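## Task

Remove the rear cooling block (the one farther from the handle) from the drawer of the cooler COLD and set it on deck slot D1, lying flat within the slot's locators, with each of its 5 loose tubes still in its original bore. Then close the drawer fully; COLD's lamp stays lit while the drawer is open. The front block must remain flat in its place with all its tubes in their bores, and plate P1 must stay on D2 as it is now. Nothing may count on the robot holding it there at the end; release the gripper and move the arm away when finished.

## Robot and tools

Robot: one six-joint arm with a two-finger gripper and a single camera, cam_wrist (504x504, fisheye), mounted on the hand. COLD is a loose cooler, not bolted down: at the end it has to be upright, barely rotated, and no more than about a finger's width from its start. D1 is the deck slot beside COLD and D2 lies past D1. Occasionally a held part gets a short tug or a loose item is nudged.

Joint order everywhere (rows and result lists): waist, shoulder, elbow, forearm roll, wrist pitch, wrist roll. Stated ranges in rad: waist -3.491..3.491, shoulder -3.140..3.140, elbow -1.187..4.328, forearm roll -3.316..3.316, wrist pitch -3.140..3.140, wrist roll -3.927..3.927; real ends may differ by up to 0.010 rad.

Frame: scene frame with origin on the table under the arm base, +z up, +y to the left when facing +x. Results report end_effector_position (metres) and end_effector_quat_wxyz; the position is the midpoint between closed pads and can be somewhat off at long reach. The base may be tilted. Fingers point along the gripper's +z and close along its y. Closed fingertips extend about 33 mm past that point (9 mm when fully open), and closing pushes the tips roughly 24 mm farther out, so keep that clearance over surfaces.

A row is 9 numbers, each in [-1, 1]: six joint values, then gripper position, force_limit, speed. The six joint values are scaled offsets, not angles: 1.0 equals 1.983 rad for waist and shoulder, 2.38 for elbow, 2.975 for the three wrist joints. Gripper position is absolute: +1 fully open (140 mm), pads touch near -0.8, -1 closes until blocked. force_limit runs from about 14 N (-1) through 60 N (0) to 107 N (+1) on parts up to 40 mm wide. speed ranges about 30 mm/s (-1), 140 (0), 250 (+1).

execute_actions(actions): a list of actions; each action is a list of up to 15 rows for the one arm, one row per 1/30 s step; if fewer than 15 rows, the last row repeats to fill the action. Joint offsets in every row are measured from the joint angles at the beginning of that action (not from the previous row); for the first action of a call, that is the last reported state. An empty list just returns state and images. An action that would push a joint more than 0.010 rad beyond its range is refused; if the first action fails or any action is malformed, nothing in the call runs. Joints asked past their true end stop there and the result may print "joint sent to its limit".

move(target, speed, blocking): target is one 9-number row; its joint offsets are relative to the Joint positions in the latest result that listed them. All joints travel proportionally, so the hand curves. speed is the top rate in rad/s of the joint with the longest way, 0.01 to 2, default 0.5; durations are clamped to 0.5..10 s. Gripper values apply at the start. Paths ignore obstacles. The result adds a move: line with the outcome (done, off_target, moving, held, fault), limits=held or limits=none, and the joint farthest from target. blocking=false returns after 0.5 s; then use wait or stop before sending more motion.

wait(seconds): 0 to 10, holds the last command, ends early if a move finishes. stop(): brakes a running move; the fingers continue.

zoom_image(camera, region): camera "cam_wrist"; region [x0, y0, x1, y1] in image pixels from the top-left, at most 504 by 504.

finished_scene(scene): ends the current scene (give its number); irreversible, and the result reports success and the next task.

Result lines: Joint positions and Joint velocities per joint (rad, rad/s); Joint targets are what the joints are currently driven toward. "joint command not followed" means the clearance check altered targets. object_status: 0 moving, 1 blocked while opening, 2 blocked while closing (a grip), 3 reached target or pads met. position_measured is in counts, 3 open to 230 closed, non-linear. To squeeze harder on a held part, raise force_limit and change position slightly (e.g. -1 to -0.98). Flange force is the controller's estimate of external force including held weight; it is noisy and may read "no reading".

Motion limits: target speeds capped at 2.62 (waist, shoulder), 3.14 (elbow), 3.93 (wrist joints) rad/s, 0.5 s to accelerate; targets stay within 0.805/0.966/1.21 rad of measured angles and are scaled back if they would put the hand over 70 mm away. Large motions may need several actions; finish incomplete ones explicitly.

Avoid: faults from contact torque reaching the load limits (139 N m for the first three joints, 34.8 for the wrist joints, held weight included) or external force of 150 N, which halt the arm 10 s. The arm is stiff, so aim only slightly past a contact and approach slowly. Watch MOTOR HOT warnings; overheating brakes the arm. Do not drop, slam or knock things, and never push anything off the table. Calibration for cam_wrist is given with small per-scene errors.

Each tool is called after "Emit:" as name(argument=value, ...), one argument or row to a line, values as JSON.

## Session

Emit:
execute_actions(
  actions=[],
)

Scene clock: 0.00 s.
end_effector_position=(+0.6260, +0.0037, +0.1100) position_measured=3 object_status=3 end_effector_quat_wxyz=(-0.175, +0.332, +0.797, +0.473)
Joint names: [waist, shoulder, elbow, forearm roll, wrist pitch, wrist roll]
Joint positions: [-0.64   0.703  0.407 -1.4   -1.876 -1.41 ]
Joint velocities: [-0.  0. -0.  0.  0.  0.]
Flange force (N, the push that the arm receives, along the gripper's own x y z axes): no reading
Joint targets: [-0.640 0.703 0.407 -1.400 -1.876 -1.410]
camera_calibration (this result's frames):
cam_wrist: T_world_to_cam=[[0.793107, 0.271508, 0.54522, -0.557157], [0.575676, -0.626531, -0.525411, -0.290368], [0.198944, 0.730577, -0.653207, 0.129559], [0, 0, 0, 1]] pos_world=[0.583268, -0.125305, 0.23584]

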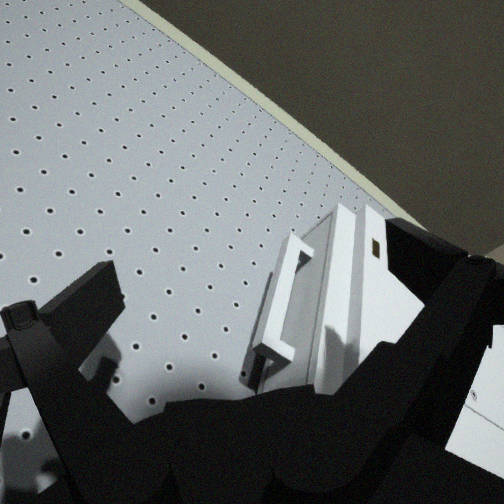

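Emit:
move(
  target=[0,-0.25,0,0,0,0,1,0,0],
  speed=0.8,
)

Emit:
move(
  target=[0.34,-0.33,-0.17,0.37,0.17,0.4,1,0,0],
  speed=1.3,
)

Scene clock: 1.90 s.
end_effector_position=(+0.6992, +0.1315, +0.3190) position_measured=3 object_status=3 end_effector_quat_wxyz=(-0.064, +0.138, +0.892, +0.426)
Joint names: [waist, shoulder, elbow, forearm roll, wrist pitch, wrist roll]
Joint positions: [-0.64   0.208  0.407 -1.4   -1.876 -1.41 ]
Joint velocities: [-0.    -0.003  0.001 -0.001  0.    -0.   ]
Flange force (N, the push that the arm receives, along the gripper's own x y z axes): [2.7 3.4 -3.2]
Joint targets: [-0.640 0.208 0.407 -1.400 -1.876 -1.410]
move: done; limits=none; farthest joint: the shoulder, 0.001 radians from its target (0.496 radians at the start)
camera_calibration (this result's frames):
cam_wrist: T_world_to_cam=[[0.437813, 0.559626, 0.703661, -0.603839], [0.864537, -0.476871, -0.158651, -0.481284], [0.246771, 0.6778, -0.692598, 0.144185], [0, 0, 0, 1]] pos_world=[0.644876, 0.0106852, 0.448404]

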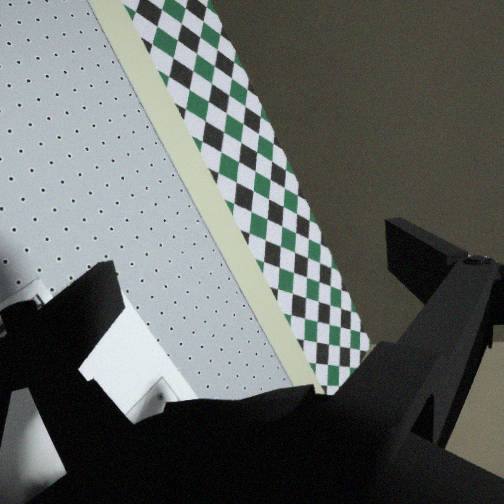

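Scene clock: 3.53 s.
end_effector_position=(+0.5987, +0.1277, +0.3537) position_measured=3 object_status=3 end_effector_quat_wxyz=(-0.006, +0.681, -0.732, -0.012)
Joint names: [waist, shoulder, elbow, forearm roll, wrist pitch, wrist roll]
Joint positions: [ 0.034 -0.447  0.002 -0.299 -1.37  -0.22 ]
Joint velocities: [ 0.    -0.001 -0.001  0.002  0.001  0.   ]
Flange force (N, the push that the arm receives, along the gripper's own x y z axes): [1.2 2.4 -3.6]
Joint targets: [0.034 -0.447 0.002 -0.299 -1.370 -0.220]
move: done; limits=none; farthest joint: the waist, 0.000 radians from its target (0.674 radians at the start)
camera_calibration (this result's frames):
cam_wrist: T_world_to_cam=[[-0.976029, 0.216855, 0.0184999, 0.550416], [0.212788, 0.932951, 0.290387, -0.339368], [0.0457123, 0.287362, -0.95673, 0.459296], [0, 0, 0, 1]] pos_world=[0.588439, 0.0652687, 0.527787]

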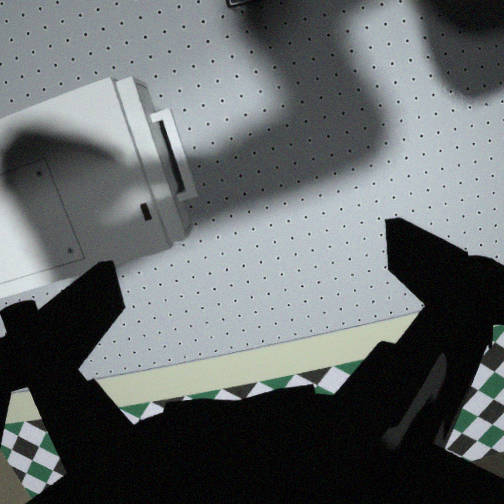

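Emit:
move(
  target=[0.0047,0.229,-0.0248,-0.0145,0.1677,0.626,1,0,0],
  speed=1.3,
)

Scene clock: 7.03 s.
end_effector_position=(+0.6630, +0.0649, +0.0920) position_measured=3 object_status=3 end_effector_quat_wxyz=(-0.000, +0.999, +0.033, +0.001)
Joint names: [waist, shoulder, elbow, forearm roll, wrist pitch, wrist roll]
Joint positions: [ 0.044  0.008 -0.057 -0.342 -0.872  1.643]
Joint velocities: [-0.     0.     0.002 -0.     0.     0.001]
Flange force (N, the push that the arm receives, along the gripper's own x y z axes): [-2.2 -0.2 -5.5]
Joint targets: [0.044 0.008 -0.057 -0.342 -0.872 1.643]
move: done; limits=none; farthest joint: the waist, 0.000 radians from its target (0.009 radians at the start)
camera_calibration (this result's frames):
cam_wrist: T_world_to_cam=[[-0.082644, -0.99657, 0.00423165, 0.119438], [-0.960524, 0.0807851, 0.26621, 0.61698], [-0.265639, 0.0179361, -0.963906, 0.448629], [0, 0, 0, 1]] pos_world=[0.721669, 0.0611392, 0.267684]

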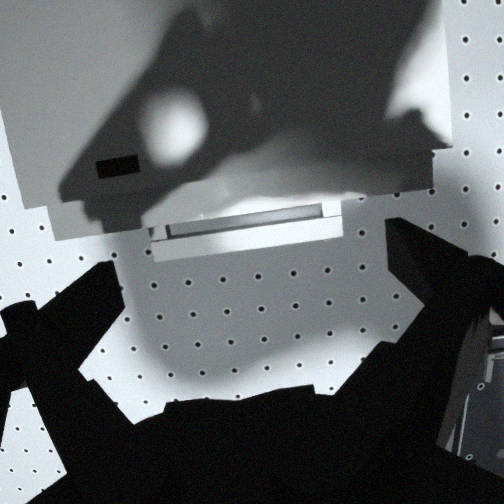

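Emit:
move(
  target=[0.0146,0.0414,0.0055,-0.0007,0.0252,-0.0057,1,0,0],
  speed=0.2,
)

Scene clock: 8.67 s.
end_effector_position=(+0.6679, +0.0685, +0.0465) position_measured=3 object_status=3 end_effector_quat_wxyz=(-0.001, +1.000, +0.026, +0.001)
Joint names: [waist, shoulder, elbow, forearm roll, wrist pitch, wrist roll]
Joint positions: [ 0.073  0.09  -0.044 -0.344 -0.797  1.626]
Joint velocities: [ 0.001  0.001  0.001  0.001  0.001 -0.001]
Flange force (N, the push that the arm receives, along the gripper's own x y z axes): [-1.9 1.7 -5.5]
Joint targets: [0.073 0.090 -0.044 -0.344 -0.797 1.626]
move: done; limits=none; farthest joint: the shoulder, 0.001 radians from its target (0.083 radians at the start)
camera_calibration (this result's frames):
cam_wrist: T_world_to_cam=[[-0.096094, -0.99537, 0.00213125, 0.132593], [-0.959435, 0.0931945, 0.266083, 0.63195], [-0.26505, 0.0235242, -0.963948, 0.405233], [0, 0, 0, 1]] pos_world=[0.726463, 0.0635517, 0.222189]

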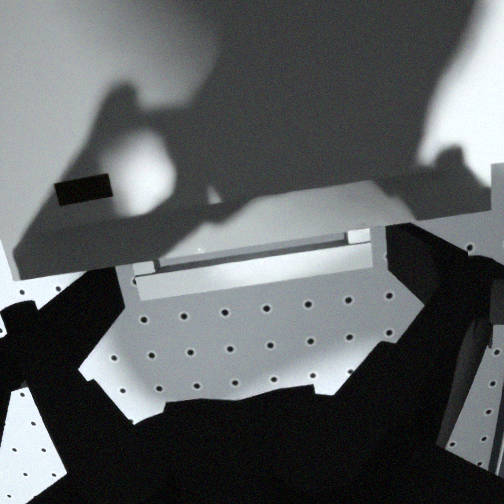

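Emit:
move(
  target=[-0.0016,-0.0003,0,-0.0005,0,0.001,1,0,0],
  speed=0.05,
)

Emit:
move(
  target=[0,0,0,0,0,0,-1,-0.3,-0.7],
)

Scene clock: 9.97 s.
end_effector_position=(+0.6684, +0.0670, +0.0473) position_measured=3 object_status=3 end_effector_quat_wxyz=(-0.001, +1.000, +0.026, +0.002)
Joint names: [waist, shoulder, elbow, forearm roll, wrist pitch, wrist roll]
Joint positions: [ 0.069  0.089 -0.044 -0.346 -0.797  1.629]
Joint velocities: [-0.     0.     0.    -0.001 -0.001  0.   ]
Flange force (N, the push that the arm receives, along the gripper's own x y z axes): [-2.1 -1.2 -4.8]
Joint targets: [0.069 0.089 -0.044 -0.346 -0.797 1.629]
move: done; limits=none; farthest joint: the waist, 0.000 radians from its target (0.003 radians at the start)
camera_calibration (this result's frames):
cam_wrist: T_world_to_cam=[[-0.0964327, -0.995336, 0.00254057, 0.131355], [-0.959835, 0.0936682, 0.264467, 0.632665], [-0.263471, 0.0230647, -0.964391, 0.405111], [0, 0, 0, 1]] pos_world=[0.726656, 0.0621376, 0.223033]

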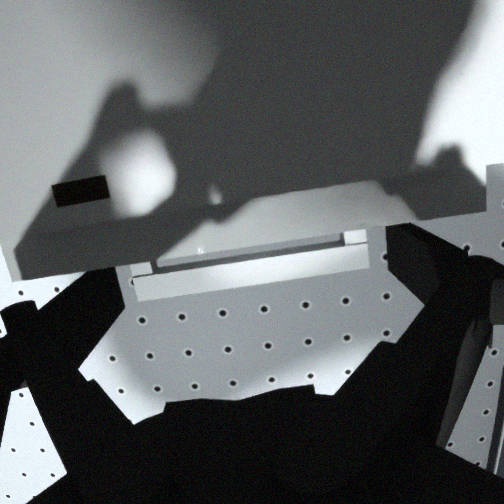

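Scene clock: 10.77 s.
end_effector_position=(+0.6684, +0.0670, +0.0473) position_measured=61 object_status=2 end_effector_quat_wxyz=(-0.001, +1.000, +0.026, +0.002)
Joint names: [waist, shoulder, elbow, forearm roll, wrist pitch, wrist roll]
Joint positions: [ 0.069  0.089 -0.044 -0.346 -0.797  1.629]
Joint velocities: [-0.    -0.     0.001 -0.    -0.    -0.   ]
Flange force (N, the push that the arm receives, along the gripper's own x y z axes): [-7.3 3.7 -20.4]
Joint targets: [0.069 0.089 -0.044 -0.346 -0.797 1.629]
move: done; limits=none; farthest joint: the waist, 0.000 radians from its target (0.000 radians at the start)
camera_calibration (this result's frames):
cam_wrist: T_world_to_cam=[[-0.0964275, -0.995337, 0.00252125, 0.131359], [-0.959858, 0.09366, 0.264388, 0.632692], [-0.263392, 0.0230743, -0.964413, 0.405143], [0, 0, 0, 1]] pos_world=[0.726672, 0.0621401, 0.223117]

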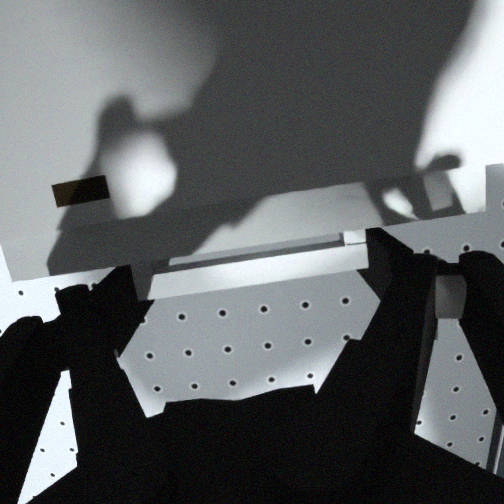

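Emit:
move(
  target=[0.009,-0.038,-0.0578,-0.0022,0.0212,0.0015,-1,-0.3,-0.7],
  speed=0.12,
)

Emit:
move(
  target=[0,0,0,0,0,0,1,0,0],
)

Emit:
move(
  target=[-0.026,-0.078,0.003,0.004,-0.057,0,1,0,0],
  speed=0.5,
)

Scene clock: 13.17 s.
end_effector_position=(+0.6235, +0.0643, +0.0479) position_measured=62 object_status=2 end_effector_quat_wxyz=(-0.000, +1.000, +0.025, +0.001)
Joint names: [waist, shoulder, elbow, forearm roll, wrist pitch, wrist roll]
Joint positions: [ 0.087  0.014 -0.181 -0.352 -0.734  1.633]
Joint velocities: [-0.    -0.001 -0.001 -0.001  0.    -0.   ]
Flange force (N, the push that the arm receives, along the gripper's own x y z axes): [-2.0 -7.0 10.0]
Joint targets: [0.087 0.013 -0.181 -0.352 -0.734 1.633]
move: done; limits=none; farthest joint: the waist, 0.000 radians from its target (0.017 radians at the start)
camera_calibration (this result's frames):
cam_wrist: T_world_to_cam=[[-0.0978667, -0.995193, 0.00348251, 0.125142], [-0.959346, 0.0952711, 0.265667, 0.58915], [-0.264721, 0.022659, -0.964059, 0.394752], [0, 0, 0, 1]] pos_world=[0.681945, 0.0594665, 0.223611]

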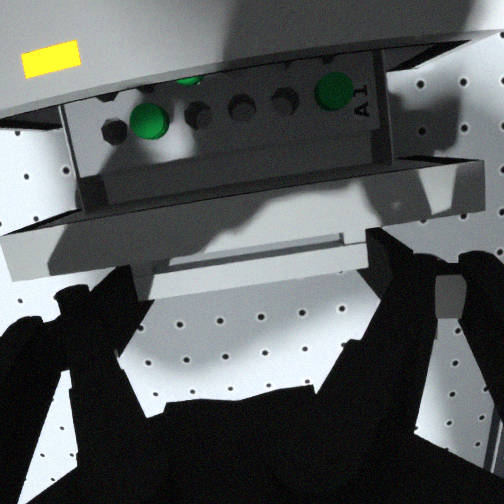

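Scene clock: 13.67 s.
end_effector_position=(+0.6235, +0.0643, +0.0480) position_measured=3 object_status=3 end_effector_quat_wxyz=(-0.000, +1.000, +0.025, +0.001)
Joint names: [waist, shoulder, elbow, forearm roll, wrist pitch, wrist roll]
Joint positions: [ 0.087  0.013 -0.181 -0.352 -0.734  1.633]
Joint velocities: [-0.    -0.    -0.    -0.001  0.     0.   ]
Flange force (N, the push that the arm receives, along the gripper's own x y z axes): [-1.2 0.5 -5.6]
Joint targets: [0.087 0.014 -0.181 -0.352 -0.734 1.633]
move: done; limits=none; farthest joint: the shoulder, 0.001 radians from its target (0.000 radians at the start)
camera_calibration (this result's frames):
cam_wrist: T_world_to_cam=[[-0.0978554, -0.995195, 0.00344118, 0.125154], [-0.9594, 0.0952537, 0.265477, 0.589212], [-0.26453, 0.0226769, -0.964111, 0.394749], [0, 0, 0, 1]] pos_world=[0.68196, 0.0594762, 0.223729]

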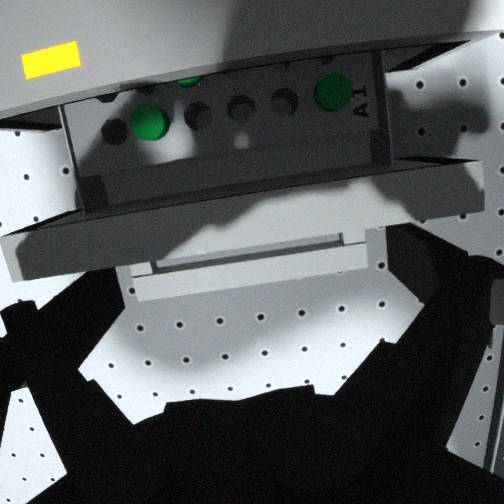

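Scene clock: 14.57 s.
end_effector_position=(+0.6212, +0.0646, +0.1357) position_measured=3 object_status=3 end_effector_quat_wxyz=(-0.001, +1.000, +0.029, +0.001)
Joint names: [waist, shoulder, elbow, forearm roll, wrist pitch, wrist roll]
Joint positions: [ 0.036 -0.141 -0.174 -0.34  -0.903  1.633]
Joint velocities: [-0.    -0.001  0.001  0.    -0.001 -0.   ]
Flange force (N, the push that the arm receives, along the gripper's own x y z axes): [-1.1 1.1 -4.2]
Joint targets: [0.036 -0.141 -0.174 -0.340 -0.903 1.633]
move: done; limits=none; farthest joint: the waist, 0.000 radians from its target (0.052 radians at the start)
camera_calibration (this result's frames):
cam_wrist: T_world_to_cam=[[-0.0889393, -0.996032, 0.00329855, 0.119442], [-0.960211, 0.0866199, 0.265505, 0.564779], [-0.264737, 0.0204465, -0.964104, 0.478941], [0, 0, 0, 1]] pos_world=[0.679723, 0.0602546, 0.311403]

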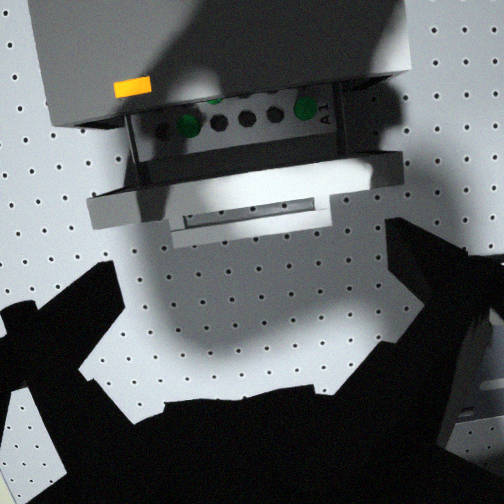

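Emit:
move(
  target=[0.0257,0.078,-0.003,-0.004,0.0568,0,1,0,0],
  speed=0.4,
)

Emit:
move(
  target=[0,0,0,0,0,0,-1,-0.3,-0.7],
)

Emit:
move(
  target=[0.019,-0.0588,-0.0895,-0.0027,0.0343,0,-1,-0.3,-0.7],
  speed=0.15,
)

Emit:
move(
  target=[0.0277,-0.0575,-0.084,0.0034,0.0333,-0.0114,-1,-0.3,-0.7],
  speed=0.15,
)

Scene clock: 17.57 s.
end_effector_position=(+0.6234, +0.0639, +0.0481) position_measured=3 object_status=3 end_effector_quat_wxyz=(-0.000, +1.000, +0.025, +0.001)
Joint names: [waist, shoulder, elbow, forearm roll, wrist pitch, wrist roll]
Joint positions: [ 0.087  0.013 -0.181 -0.352 -0.734  1.633]
Joint velocities: [-0.     0.001  0.002 -0.001  0.001  0.   ]
Flange force (N, the push that the arm receives, along the gripper's own x y z axes): [1.2 3.9 -4.7]
Joint targets: [0.087 0.013 -0.181 -0.352 -0.734 1.633]
move: done; limits=none; farthest joint: the waist, 0.000 radians from its target (0.051 radians at the start)
camera_calibration (this result's frames):
cam_wrist: T_world_to_cam=[[-0.0983054, -0.995149, 0.00380326, 0.125047], [-0.95925, 0.0957751, 0.265832, 0.588941], [-0.264907, 0.0224844, -0.964012, 0.395059], [0, 0, 0, 1]] pos_world=[0.681888, 0.0591515, 0.223807]

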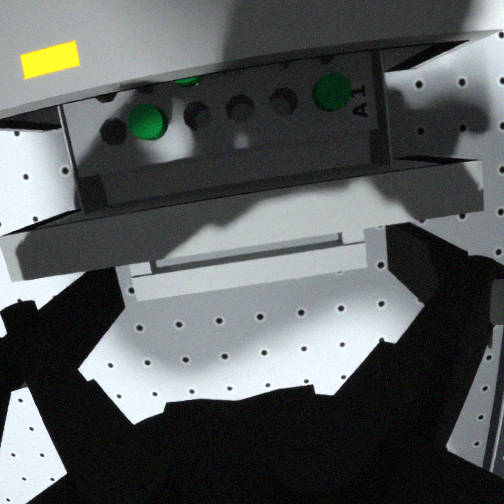

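Scene clock: 18.37 s.
end_effector_position=(+0.6233, +0.0640, +0.0481) position_measured=61 object_status=2 end_effector_quat_wxyz=(-0.000, +1.000, +0.025, +0.001)
Joint names: [waist, shoulder, elbow, forearm roll, wrist pitch, wrist roll]
Joint positions: [ 0.087  0.013 -0.181 -0.353 -0.734  1.633]
Joint velocities: [-0.    -0.001 -0.002  0.     0.     0.   ]
Flange force (N, the push that the arm receives, along the gripper's own x y z axes): [0.5 -12.3 -26.4]
Joint targets: [0.087 0.013 -0.181 -0.352 -0.734 1.633]
move: done; limits=none; farthest joint: the forearm roll, 0.001 radians from its target (0.000 radians at the start)
camera_calibration (this result's frames):
cam_wrist: T_world_to_cam=[[-0.0984555, -0.995135, 0.00359298, 0.125248], [-0.959227, 0.0958629, 0.265883, 0.588884], [-0.264934, 0.0227312, -0.963998, 0.394997], [0, 0, 0, 1]] pos_world=[0.681853, 0.0592077, 0.223752]

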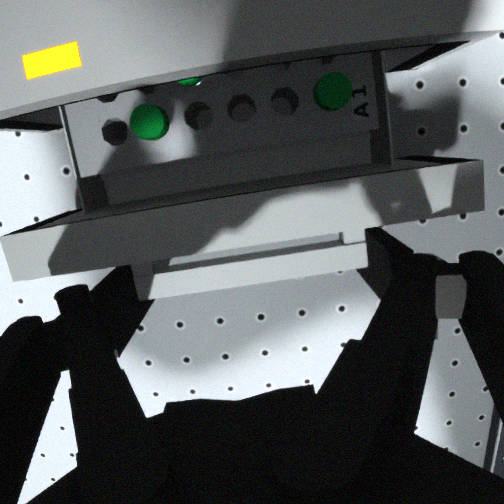

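Scene clock: 20.17 s.
end_effector_position=(+0.5502, +0.0598, +0.0477) position_measured=61 object_status=2 end_effector_quat_wxyz=(-0.000, +1.000, +0.025, +0.000)
Joint names: [waist, shoulder, elbow, forearm roll, wrist pitch, wrist roll]
Joint positions: [ 0.124 -0.103 -0.394 -0.361 -0.632  1.633]
Joint velocities: [ 0.     0.    -0.001  0.     0.001 -0.   ]
Flange force (N, the push that the arm receives, along the gripper's own x y z axes): [4.4 -24.2 -51.0]
Joint targets: [0.124 -0.103 -0.394 -0.361 -0.632 1.633]
move: done; limits=none; farthest joint: the waist, 0.000 radians from its target (0.038 radians at the start)
camera_calibration (this result's frames):
cam_wrist: T_world_to_cam=[[-0.0972711, -0.995251, 0.00378073, 0.113188], [-0.95907, 0.0947486, 0.266847, 0.519132], [-0.265938, 0.0223305, -0.963731, 0.375897], [0, 0, 0, 1]] pos_world=[0.608859, 0.0550691, 0.223307]

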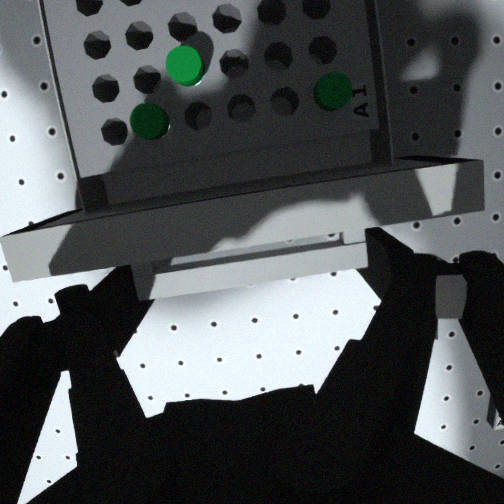

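Scene clock: 21.87 s.
end_effector_position=(+0.4805, +0.0565, +0.0479) position_measured=61 object_status=2 end_effector_quat_wxyz=(-0.001, +1.000, +0.025, +0.001)
Joint names: [waist, shoulder, elbow, forearm roll, wrist pitch, wrist roll]
Joint positions: [ 0.179 -0.217 -0.594 -0.351 -0.533  1.599]
Joint velocities: [ 0.001 -0.001 -0.002  0.     0.001 -0.   ]
Flange force (N, the push that the arm receives, along the gripper's own x y z axes): no reading
Joint targets: [0.179 -0.217 -0.594 -0.351 -0.533 1.599]
move: done; limits=none; farthest joint: the waist, 0.000 radians from its target (0.055 radians at the start)
camera_calibration (this result's frames):
cam_wrist: T_world_to_cam=[[-0.0973891, -0.99524, 0.00349743, 0.103237], [-0.959196, 0.0947981, 0.266375, 0.452652], [-0.265439, 0.0225873, -0.963863, 0.357374], [0, 0, 0, 1]] pos_world=[0.539097, 0.0517629, 0.223523]

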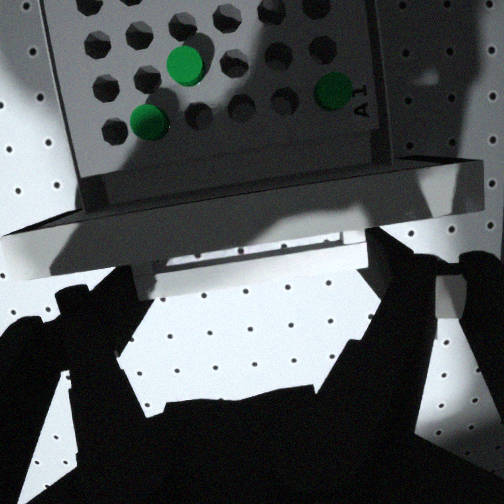

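Emit:
move(
  target=[0.0202,-0.0292,-0.0412,0.0078,0.0168,-0.0141,-1,-0.3,-0.7],
  speed=0.1,
)

Emit:
move(
  target=[0,0,0,0,0,0,1,0,0],
)

Emit:
move(
  target=[-0.02,-0.11,0,0.004,-0.073,0,1,0,0],
)

Emit:
move(
  target=[-0.085,0.12,0.25,-0.005,-0.135,-0.5,1,0,0],
  speed=1.3,
)

Scene clock: 23.80 s.
end_effector_position=(+0.4476, +0.0558, +0.0480) position_measured=61 object_status=2 end_effector_quat_wxyz=(-0.000, +1.000, +0.026, +0.001)
Joint names: [waist, shoulder, elbow, forearm roll, wrist pitch, wrist roll]
Joint positions: [ 0.219 -0.275 -0.692 -0.327 -0.483  1.557]
Joint velocities: [ 0.    -0.    -0.002 -0.     0.    -0.001]
Flange force (N, the push that the arm receives, along the gripper's own x y z axes): no reading
Joint targets: [0.219 -0.275 -0.692 -0.327 -0.483 1.557]
move: done; limits=none; farthest joint: the waist, 0.000 radians from its target (0.040 radians at the start)
camera_calibration (this result's frames):
cam_wrist: T_world_to_cam=[[-0.0950922, -0.995462, 0.00355807, 0.0982951], [-0.959369, 0.092597, 0.266527, 0.421283], [-0.265647, 0.0219311, -0.963821, 0.348957], [0, 0, 0, 1]] pos_world=[0.506212, 0.0511865, 0.223699]

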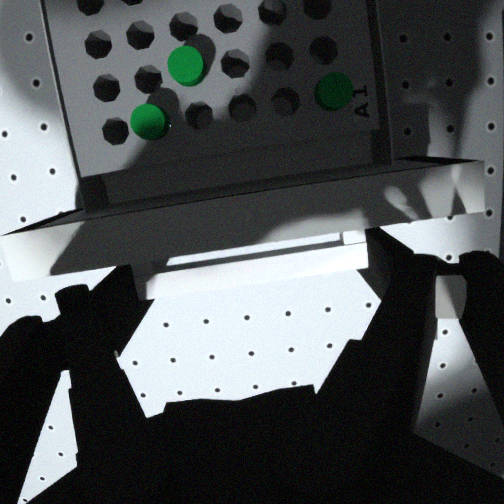

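Scene clock: 24.30 s.
end_effector_position=(+0.4475, +0.0558, +0.0480) position_measured=3 object_status=3 end_effector_quat_wxyz=(-0.000, +1.000, +0.026, +0.001)
Joint names: [waist, shoulder, elbow, forearm roll, wrist pitch, wrist roll]
Joint positions: [ 0.219 -0.275 -0.692 -0.327 -0.483  1.557]
Joint velocities: [-0.  0.  0.  0.  0.  0.]
Flange force (N, the push that the arm receives, along the gripper's own x y z axes): no reading
Joint targets: [0.219 -0.275 -0.692 -0.327 -0.483 1.557]
move: done; limits=none; farthest joint: the waist, 0.000 radians from its target (0.000 radians at the start)
camera_calibration (this result's frames):
cam_wrist: T_world_to_cam=[[-0.0950991, -0.995461, 0.00360732, 0.0982567], [-0.959348, 0.0926151, 0.266597, 0.421209], [-0.265721, 0.0218924, -0.963801, 0.348963], [0, 0, 0, 1]] pos_world=[0.506157, 0.0511607, 0.223683]

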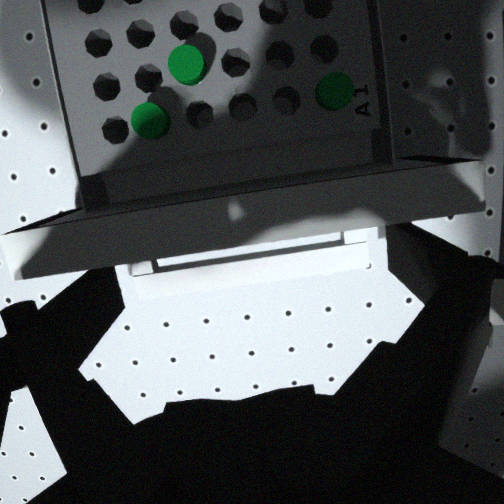

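Scene clock: 25.27 s.
end_effector_position=(+0.4428, +0.0660, +0.1228) position_measured=3 object_status=3 end_effector_quat_wxyz=(-0.014, +0.999, +0.035, +0.001)
Joint names: [waist, shoulder, elbow, forearm roll, wrist pitch, wrist roll]
Joint positions: [ 0.18  -0.493 -0.692 -0.315 -0.7    1.557]
Joint velocities: [-0.    -0.001 -0.     0.001 -0.001 -0.   ]
Flange force (N, the push that the arm receives, along the gripper's own x y z axes): no reading
Joint targets: [0.180 -0.493 -0.692 -0.315 -0.700 1.557]
move: done; limits=none; farthest joint: the waist, 0.000 radians from its target (0.040 radians at the start)
camera_calibration (this result's frames):
cam_wrist: T_world_to_cam=[[-0.0769605, -0.996752, -0.0237218, 0.103137], [-0.960797, 0.0677863, 0.268839, 0.397786], [-0.266357, 0.0434818, -0.962893, 0.4183], [0, 0, 0, 1]] pos_world=[0.501547, 0.0576491, 0.298285]

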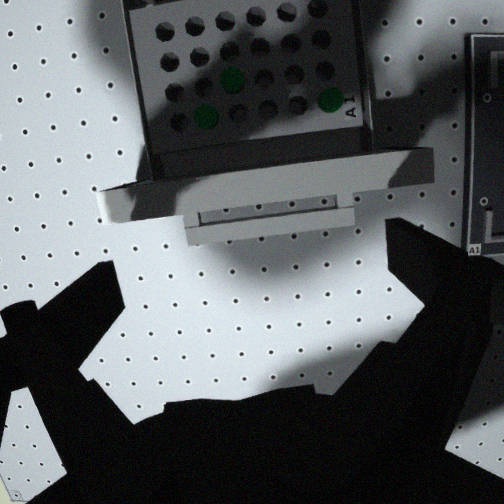

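Scene clock: 27.13 s.
end_effector_position=(+0.6236, +0.0848, +0.2218) position_measured=3 object_status=3 end_effector_quat_wxyz=(-0.002, +0.744, -0.669, -0.007)
Joint names: [waist, shoulder, elbow, forearm roll, wrist pitch, wrist roll]
Joint positions: [ 0.011 -0.255 -0.097 -0.33  -1.102  0.07 ]
Joint velocities: [ 0.     0.001 -0.    -0.001 -0.    -0.001]
Flange force (N, the push that the arm receives, along the gripper's own x y z axes): [1.6 0.2 -4.1]
Joint targets: [0.011 -0.255 -0.097 -0.330 -1.102 0.070]
move: done; limits=none; farthest joint: the waist, 0.000 radians from its target (0.168 radians at the start)
camera_calibration (this result's frames):
cam_wrist: T_world_to_cam=[[-0.999036, 0.0417697, 0.0135165, 0.616801], [0.043883, 0.959216, 0.279249, -0.160796], [-0.00130113, 0.279572, -0.960124, 0.375042], [0, 0, 0, 1]] pos_world=[0.623751, 0.0236231, 0.396652]

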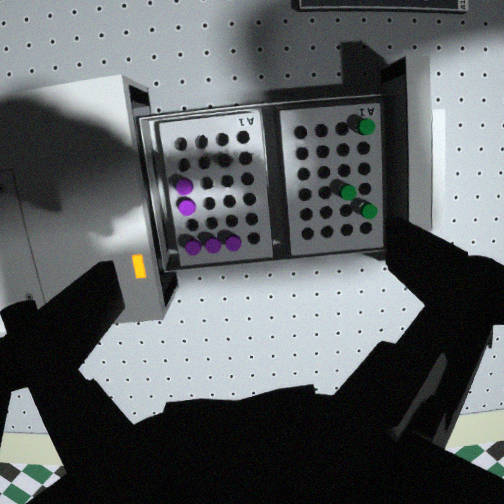

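Emit:
move(
  target=[0.0101,0.123,0.0046,-0.0084,0.079,0.003,0.38,0,0],
  speed=0.4,
)

Scene clock: 29.60 s.
end_effector_position=(+0.6521, +0.0586, +0.0947) position_measured=81 object_status=3 end_effector_quat_wxyz=(-0.001, +0.725, -0.689, -0.000)
Joint names: [waist, shoulder, elbow, forearm roll, wrist pitch, wrist roll]
Joint positions: [ 0.031 -0.011 -0.086 -0.355 -0.867  0.079]
Joint velocities: [ 0.     0.002 -0.001 -0.001  0.001 -0.   ]
Flange force (N, the push that the arm receives, along the gripper's own x y z axes): [1.5 3.6 -5.3]
Joint targets: [0.031 -0.011 -0.086 -0.355 -0.867 0.079]
move: done; limits=none; farthest joint: the waist, 0.000 radians from its target (0.020 radians at the start)
camera_calibration (this result's frames):
cam_wrist: T_world_to_cam=[[-0.995336, 0.0963761, 0.00424067, 0.643357], [0.0939665, 0.958627, 0.26871, -0.133037], [0.021832, 0.267855, -0.963212, 0.246236], [0, 0, 0, 1]] pos_world=[0.647482, -0.000426911, 0.270198]

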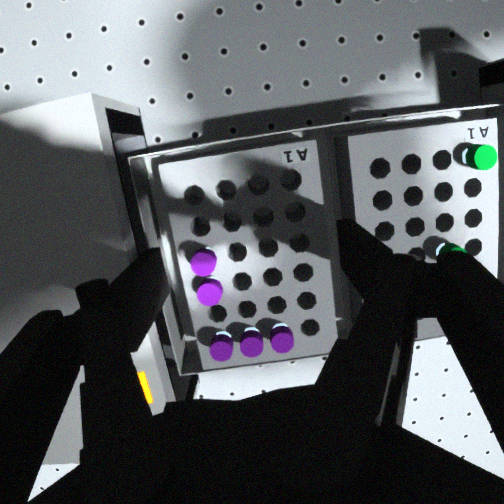

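Emit:
zoom_image(
  camera="cam_wrist",
  region=[290,110,430,300],
)

Emit:
zoom_image(
  camera="cam_wrist",
  region=[80,130,220,320],
)

Region (290, 110, 430, 300) of cam_wrist's 504x504 image, scaled by 2.653, with more detail than that image has; it fills the left 371 columns of this view, and the rest is white.

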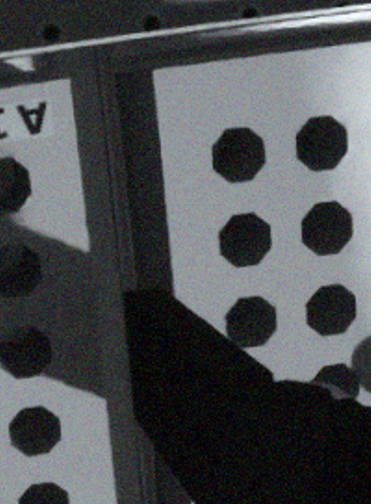

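Region (80, 130, 220, 320) of cam_wrist's 504x504 image, scaled by 2.653, with more detail than that image has; it fills the left 371 columns of this view, and the rest is white.

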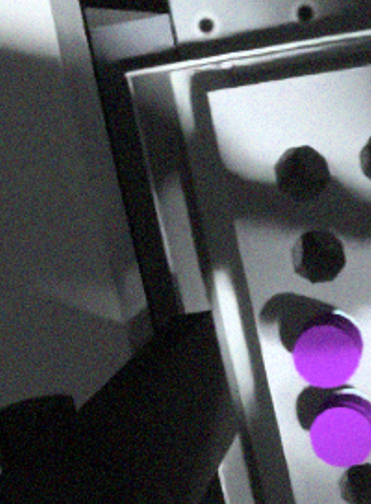

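Emit:
move(
  target=[0.0063,0.0187,-0.0004,-0.001,0.0137,0.0007,0.38,0,0],
  speed=0.06,
)

Emit:
move(
  target=[0.001,0.003,0,-0.0002,0.0022,0,0.38,0,0],
  speed=0.01,
)

Scene clock: 32.27 s.
end_effector_position=(+0.6529, +0.0585, +0.0727) position_measured=81 object_status=3 end_effector_quat_wxyz=(-0.001, +0.725, -0.689, -0.000)
Joint names: [waist, shoulder, elbow, forearm roll, wrist pitch, wrist roll]
Joint positions: [ 0.044  0.026 -0.087 -0.358 -0.826  0.081]
Joint velocities: [ 0.     0.001 -0.001 -0.     0.001 -0.   ]
Flange force (N, the push that the arm receives, along the gripper's own x y z axes): [-0.5 5.2 -5.9]
Joint targets: [0.044 0.026 -0.087 -0.358 -0.826 0.081]
move: done; limits=none; farthest joint: the waist, 0.000 radians from its target (0.012 radians at the start)
camera_calibration (this result's frames):
cam_wrist: T_world_to_cam=[[-0.995307, 0.0967008, 0.00347385, 0.644221], [0.0940664, 0.958528, 0.269026, -0.127187], [0.0226853, 0.268091, -0.963127, 0.224486], [0, 0, 0, 1]] pos_world=[0.64807, -0.000567364, 0.248187]

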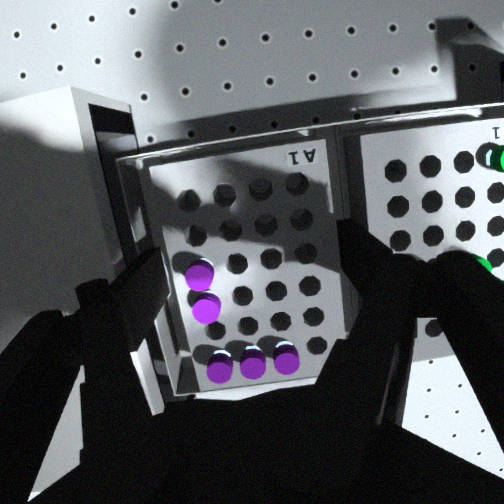

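Scene clock: 33.13 s.
end_effector_position=(+0.6530, +0.0586, +0.0692) position_measured=81 object_status=3 end_effector_quat_wxyz=(-0.001, +0.725, -0.689, +0.000)
Joint names: [waist, shoulder, elbow, forearm roll, wrist pitch, wrist roll]
Joint positions: [ 0.046  0.032 -0.087 -0.359 -0.82   0.081]
Joint velocities: [ 0.     0.     0.001 -0.001  0.001  0.   ]
Flange force (N, the push that the arm receives, along the gripper's own x y z axes): [0.7 1.9 -4.4]
Joint targets: [0.046 0.032 -0.087 -0.359 -0.820 0.081]
move: done; limits=none; farthest joint: the waist, 0.000 radians from its target (0.002 radians at the start)
camera_calibration (this result's frames):
cam_wrist: T_world_to_cam=[[-0.995267, 0.097121, 0.00320037, 0.644328], [0.094395, 0.958463, 0.269143, -0.126511], [0.023072, 0.268171, -0.963095, 0.220871], [0, 0, 0, 1]] pos_world=[0.648125, -0.000552549, 0.244707]

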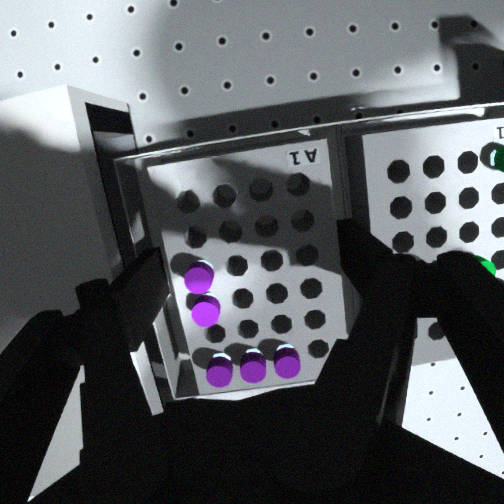

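Emit:
move(
  target=[0.0009,0.0012,-0.0015,-0.0001,0.0021,0,0.38,0,0],
  speed=0.01,
)

Emit:
move(
  target=[0,0,0,0,0,0,-1,0.2,-1],
)

Emit:
move(
  target=[-0.0128,-0.0378,0.0012,0.002,-0.0276,-0.0013,-1,0.2,-1],
  speed=0.08,
)

Scene clock: 34.43 s.
end_effector_position=(+0.6519, +0.0584, +0.0667) position_measured=81 object_status=3 end_effector_quat_wxyz=(-0.001, +0.725, -0.689, +0.000)
Joint names: [waist, shoulder, elbow, forearm roll, wrist pitch, wrist roll]
Joint positions: [ 0.047  0.034 -0.091 -0.359 -0.814  0.081]
Joint velocities: [ 0.     0.    -0.001  0.002  0.001  0.   ]
Flange force (N, the push that the arm receives, along the gripper's own x y z axes): [2.3 0.5 -5.6]
Joint targets: [0.047 0.034 -0.091 -0.359 -0.813 0.081]
move: done; limits=none; farthest joint: the waist, 0.000 radians from its target (0.002 radians at the start)
camera_calibration (this result's frames):
cam_wrist: T_world_to_cam=[[-0.995232, 0.0974868, 0.00312795, 0.643234], [0.0947332, 0.958492, 0.268922, -0.125772], [0.0232182, 0.267936, -0.963157, 0.218456], [0, 0, 0, 1]] pos_world=[0.647009, -0.000687938, 0.242218]

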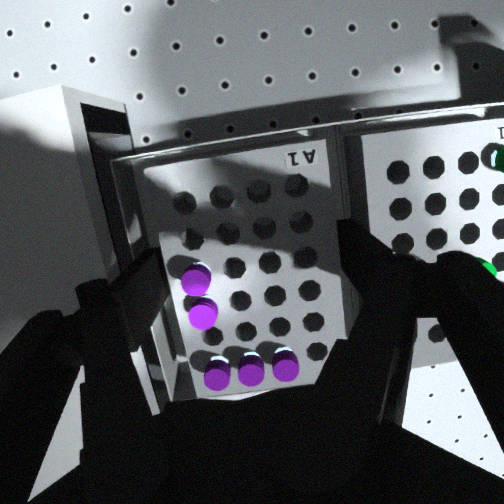

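Scene clock: 35.13 s.
end_effector_position=(+0.6519, +0.0584, +0.0667) position_measured=104 object_status=2 end_effector_quat_wxyz=(-0.001, +0.725, -0.689, +0.000)
Joint names: [waist, shoulder, elbow, forearm roll, wrist pitch, wrist roll]
Joint positions: [ 0.047  0.034 -0.091 -0.359 -0.814  0.081]
Joint velocities: [ 0.    -0.    -0.003 -0.001 -0.    -0.   ]
Flange force (N, the push that the arm receives, along the gripper's own x y z axes): [0.2 0.7 -23.6]
Joint targets: [0.047 0.034 -0.091 -0.359 -0.814 0.081]
move: done; limits=none; farthest joint: the waist, 0.000 radians from its target (0.000 radians at the start)
camera_calibration (this result's frames):
cam_wrist: T_world_to_cam=[[-0.99523, 0.0975054, 0.0031657, 0.6432], [0.0947614, 0.958492, 0.268913, -0.125771], [0.0231861, 0.26793, -0.963159, 0.218458], [0, 0, 0, 1]] pos_world=[0.646985, -0.000696035, 0.242195]

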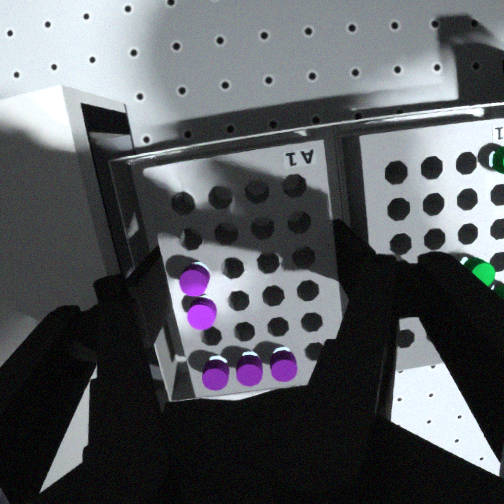

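Scene clock: 36.50 s.
end_effector_position=(+0.6506, +0.0587, +0.1114) position_measured=104 object_status=2 end_effector_quat_wxyz=(-0.001, +0.725, -0.689, +0.000)
Joint names: [waist, shoulder, elbow, forearm roll, wrist pitch, wrist roll]
Joint positions: [ 0.022 -0.041 -0.088 -0.353 -0.896  0.077]
Joint velocities: [-0.001 -0.002 -0.     0.    -0.001 -0.   ]
Flange force (N, the push that the arm receives, along the gripper's own x y z axes): [-0.1 0.6 5.7]
Joint targets: [0.022 -0.041 -0.088 -0.353 -0.896 0.077]
move: done; limits=none; farthest joint: the wrist pitch, 0.001 radians from its target (0.083 radians at the start)
camera_calibration (this result's frames):
cam_wrist: T_world_to_cam=[[-0.995343, 0.0963329, 0.00350183, 0.641903], [0.0937364, 0.958761, 0.26831, -0.137256], [0.0224897, 0.267389, -0.963326, 0.261934], [0, 0, 0, 1]] pos_world=[0.645889, -0.000279215, 0.286907]

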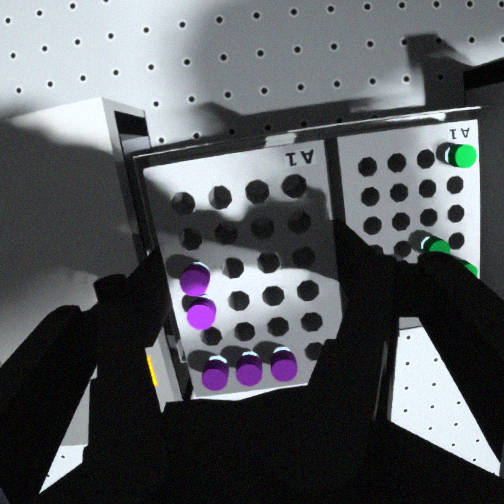

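Emit:
move(
  target=[-0.016,-0.047,0.003,0.002,-0.034,-0.002,-1,0.2,-1],
  speed=0.2,
)

Emit:
move(
  target=[-0.3065,0.0616,-0.0782,-0.122,-0.0192,-0.2814,-1,0.2,-1],
  speed=0.4,
)

Emit:
zoom_image(
  camera="cam_wrist",
  region=[120,60,400,200],
)

Scene clock: 38.93 s.
end_effector_position=(+0.6464, +0.0600, +0.1677) position_measured=104 object_status=2 end_effector_quat_wxyz=(-0.001, +0.725, -0.688, +0.002)
Joint names: [waist, shoulder, elbow, forearm roll, wrist pitch, wrist roll]
Joint positions: [-0.01  -0.134 -0.081 -0.347 -0.997  0.071]
Joint velocities: [ 0.    -0.002  0.001  0.001 -0.001 -0.   ]
Flange force (N, the push that the arm receives, along the gripper's own x y z axes): [0.4 1.7 4.9]
Joint targets: [-0.010 -0.134 -0.081 -0.347 -0.997 0.071]
move: done; limits=none; farthest joint: the wrist pitch, 0.001 radians from its target (0.102 radians at the start)
camera_calibration (this result's frames):
cam_wrist: T_world_to_cam=[[-0.995473, 0.0950384, -0.000602387, 0.638221], [0.0914424, 0.959497, 0.266466, -0.151444], [0.0259025, 0.265205, -0.963844, 0.314007], [0, 0, 0, 1]] pos_world=[0.641047, 0.00137826, 0.343393]

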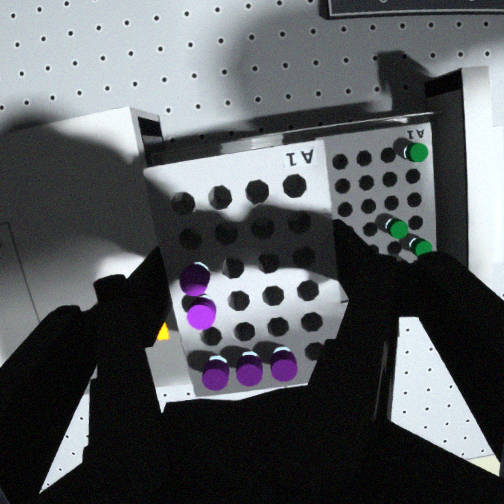

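Scene clock: 41.53 s.
end_effector_position=(+0.4902, -0.1619, +0.1596) position_measured=104 object_status=2 end_effector_quat_wxyz=(-0.000, +0.004, +1.000, -0.001)
Joint names: [waist, shoulder, elbow, forearm roll, wrist pitch, wrist roll]
Joint positions: [-0.618 -0.012 -0.267 -0.71  -1.054 -0.766]
Joint velocities: [-0.     0.001 -0.002  0.001 -0.    -0.001]
Flange force (N, the push that the arm receives, along the gripper's own x y z axes): [1.9 1.2 4.9]
Joint targets: [-0.618 -0.012 -0.267 -0.710 -1.054 -0.766]
move: done; limits=none; farthest joint: the waist, 0.000 radians from its target (0.608 radians at the start)
camera_calibration (this result's frames):
cam_wrist: T_world_to_cam=[[0.1547, 0.987956, 0.00328397, 0.0838971], [0.95188, -0.149939, 0.267288, -0.523637], [0.264562, -0.0382235, -0.963611, 0.202859], [0, 0, 0, 1]] pos_world=[0.431792, -0.153646, 0.335164]

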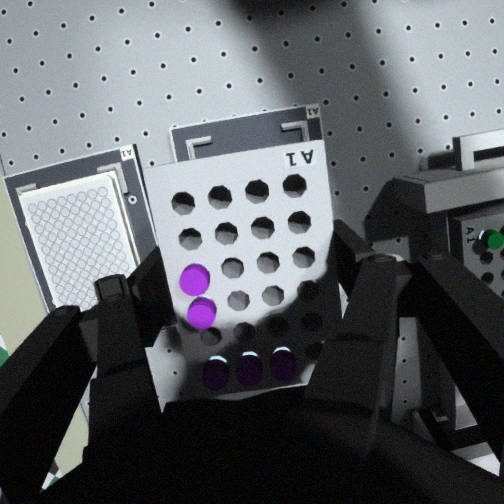

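Region (120, 60, 400, 200) of cam_wrist's 504x504 image, scaled by 1.800, with more detail than that image has.

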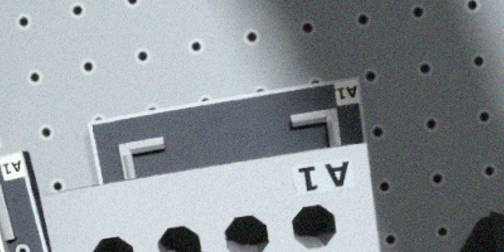

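Emit:
move(
  target=[0.056,0.0572,-0.02,-0.0203,0.0635,0.0192,-1,0.2,-1],
  speed=0.15,
)

Emit:
zoom_image(
  camera="cam_wrist",
  region=[110,90,390,230],
)

Scene clock: 44.40 s.
end_effector_position=(+0.4813, -0.1554, +0.0741) position_measured=104 object_status=2 end_effector_quat_wxyz=(+0.000, -0.005, +1.000, +0.000)
Joint names: [waist, shoulder, elbow, forearm roll, wrist pitch, wrist roll]
Joint positions: [-0.507  0.101 -0.314 -0.771 -0.865 -0.709]
Joint velocities: [ 0.001  0.001 -0.001  0.001  0.001  0.001]
Flange force (N, the push that the arm receives, along the gripper's own x y z axes): [1.6 0.6 4.4]
Joint targets: [-0.506 0.102 -0.314 -0.771 -0.865 -0.709]
move: done; limits=none; farthest joint: the waist, 0.000 radians from its target (0.111 radians at the start)
camera_calibration (this result's frames):
cam_wrist: T_world_to_cam=[[0.136656, 0.990606, 0.0048971, 0.0881331], [0.954278, -0.132968, 0.267717, -0.489961], [0.265853, -0.0319121, -0.963485, 0.123492], [0, 0, 0, 1]] pos_world=[0.422685, -0.148514, 0.249722]

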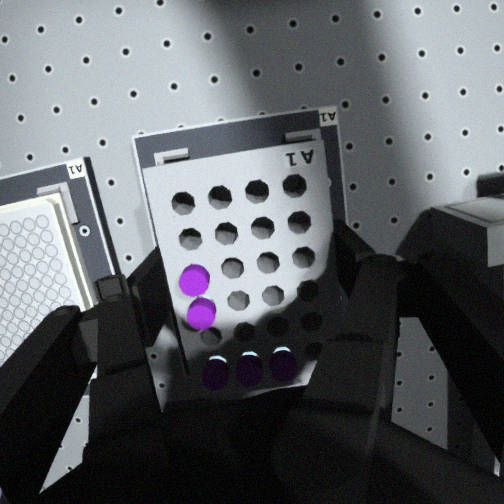

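Region (110, 90, 390, 230) of cam_wrist's 504x504 image, scaled by 1.800, with more detail than that image has.

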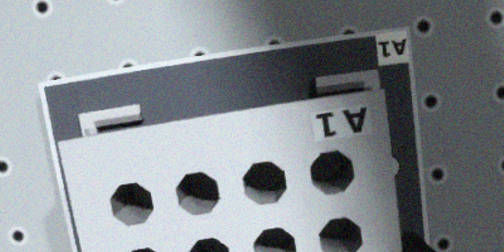

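Emit:
move(
  target=[0.0042,0.0053,0.0004,-0.0015,0.0041,-0.002,-1,0.2,-1],
  speed=0.02,
)

Emit:
move(
  target=[0.0009,0.0013,0,-0.0004,0.0011,0.0002,-1,0.2,-1],
  speed=0.01,
)

Emit:
zoom_image(
  camera="cam_wrist",
  region=[110,90,390,230],
)

Scene clock: 46.90 s.
end_effector_position=(+0.4816, -0.1549, +0.0680) position_measured=104 object_status=2 end_effector_quat_wxyz=(-0.000, -0.002, +1.000, +0.000)
Joint names: [waist, shoulder, elbow, forearm roll, wrist pitch, wrist roll]
Joint positions: [-0.498  0.112 -0.314 -0.775 -0.853 -0.715]
Joint velocities: [ 0.001  0.001  0.001 -0.001  0.002 -0.001]
Flange force (N, the push that the arm receives, along the gripper's own x y z axes): [37.5 9.8 -25.2]
Joint targets: [-0.498 0.112 -0.313 -0.775 -0.853 -0.715]
move: done; limits=none; farthest joint: the elbow, 0.001 radians from its target (0.001 radians at the start)
camera_calibration (this result's frames):
cam_wrist: T_world_to_cam=[[0.144164, 0.989542, 0.0048969, 0.0838704], [0.953315, -0.14021, 0.267454, -0.489176], [0.265343, -0.033889, -0.963558, 0.117501], [0, 0, 0, 1]] pos_world=[0.42307, -0.147599, 0.243641]

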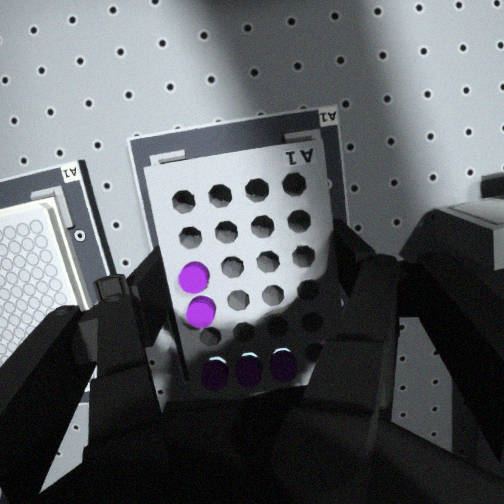

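Scene clock: 47.60 s.
end_effector_position=(+0.4818, -0.1550, +0.0666) position_measured=104 object_status=2 end_effector_quat_wxyz=(+0.000, -0.002, +1.000, -0.000)
Joint names: [waist, shoulder, elbow, forearm roll, wrist pitch, wrist roll]
Joint positions: [-0.497  0.114 -0.313 -0.776 -0.85  -0.714]
Joint velocities: [-0.     0.001  0.001 -0.     0.    -0.   ]
Flange force (N, the push that the arm receives, along the gripper's own x y z axes): [42.9 34.0 -121.2]
Joint targets: [-0.497 0.115 -0.314 -0.776 -0.850 -0.714]
move: done; limits=none; farthest joint: the elbow, 0.001 radians from its target (0.000 radians at the start)
camera_calibration (this result's frames):
cam_wrist: T_world_to_cam=[[0.144187, 0.98954, 0.00458446, 0.0839104], [0.95322, -0.140135, 0.267832, -0.488912], [0.265672, -0.0342477, -0.963455, 0.115898], [0, 0, 0, 1]] pos_world=[0.423151, -0.147577, 0.242224]

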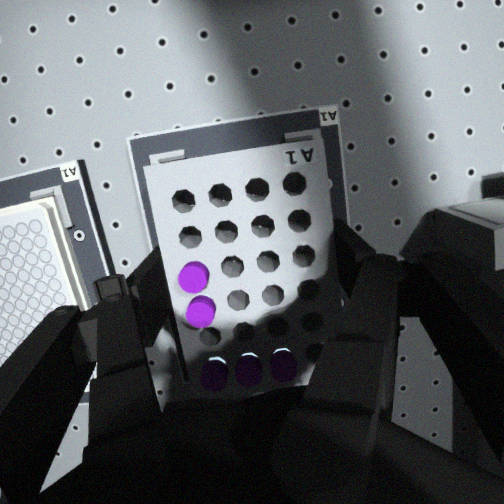

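Region (110, 90, 390, 230) of cam_wrist's 504x504 image, scaled by 1.800, with more detail than that image has.

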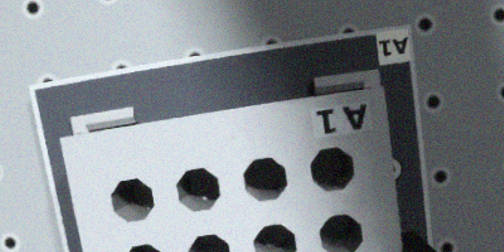

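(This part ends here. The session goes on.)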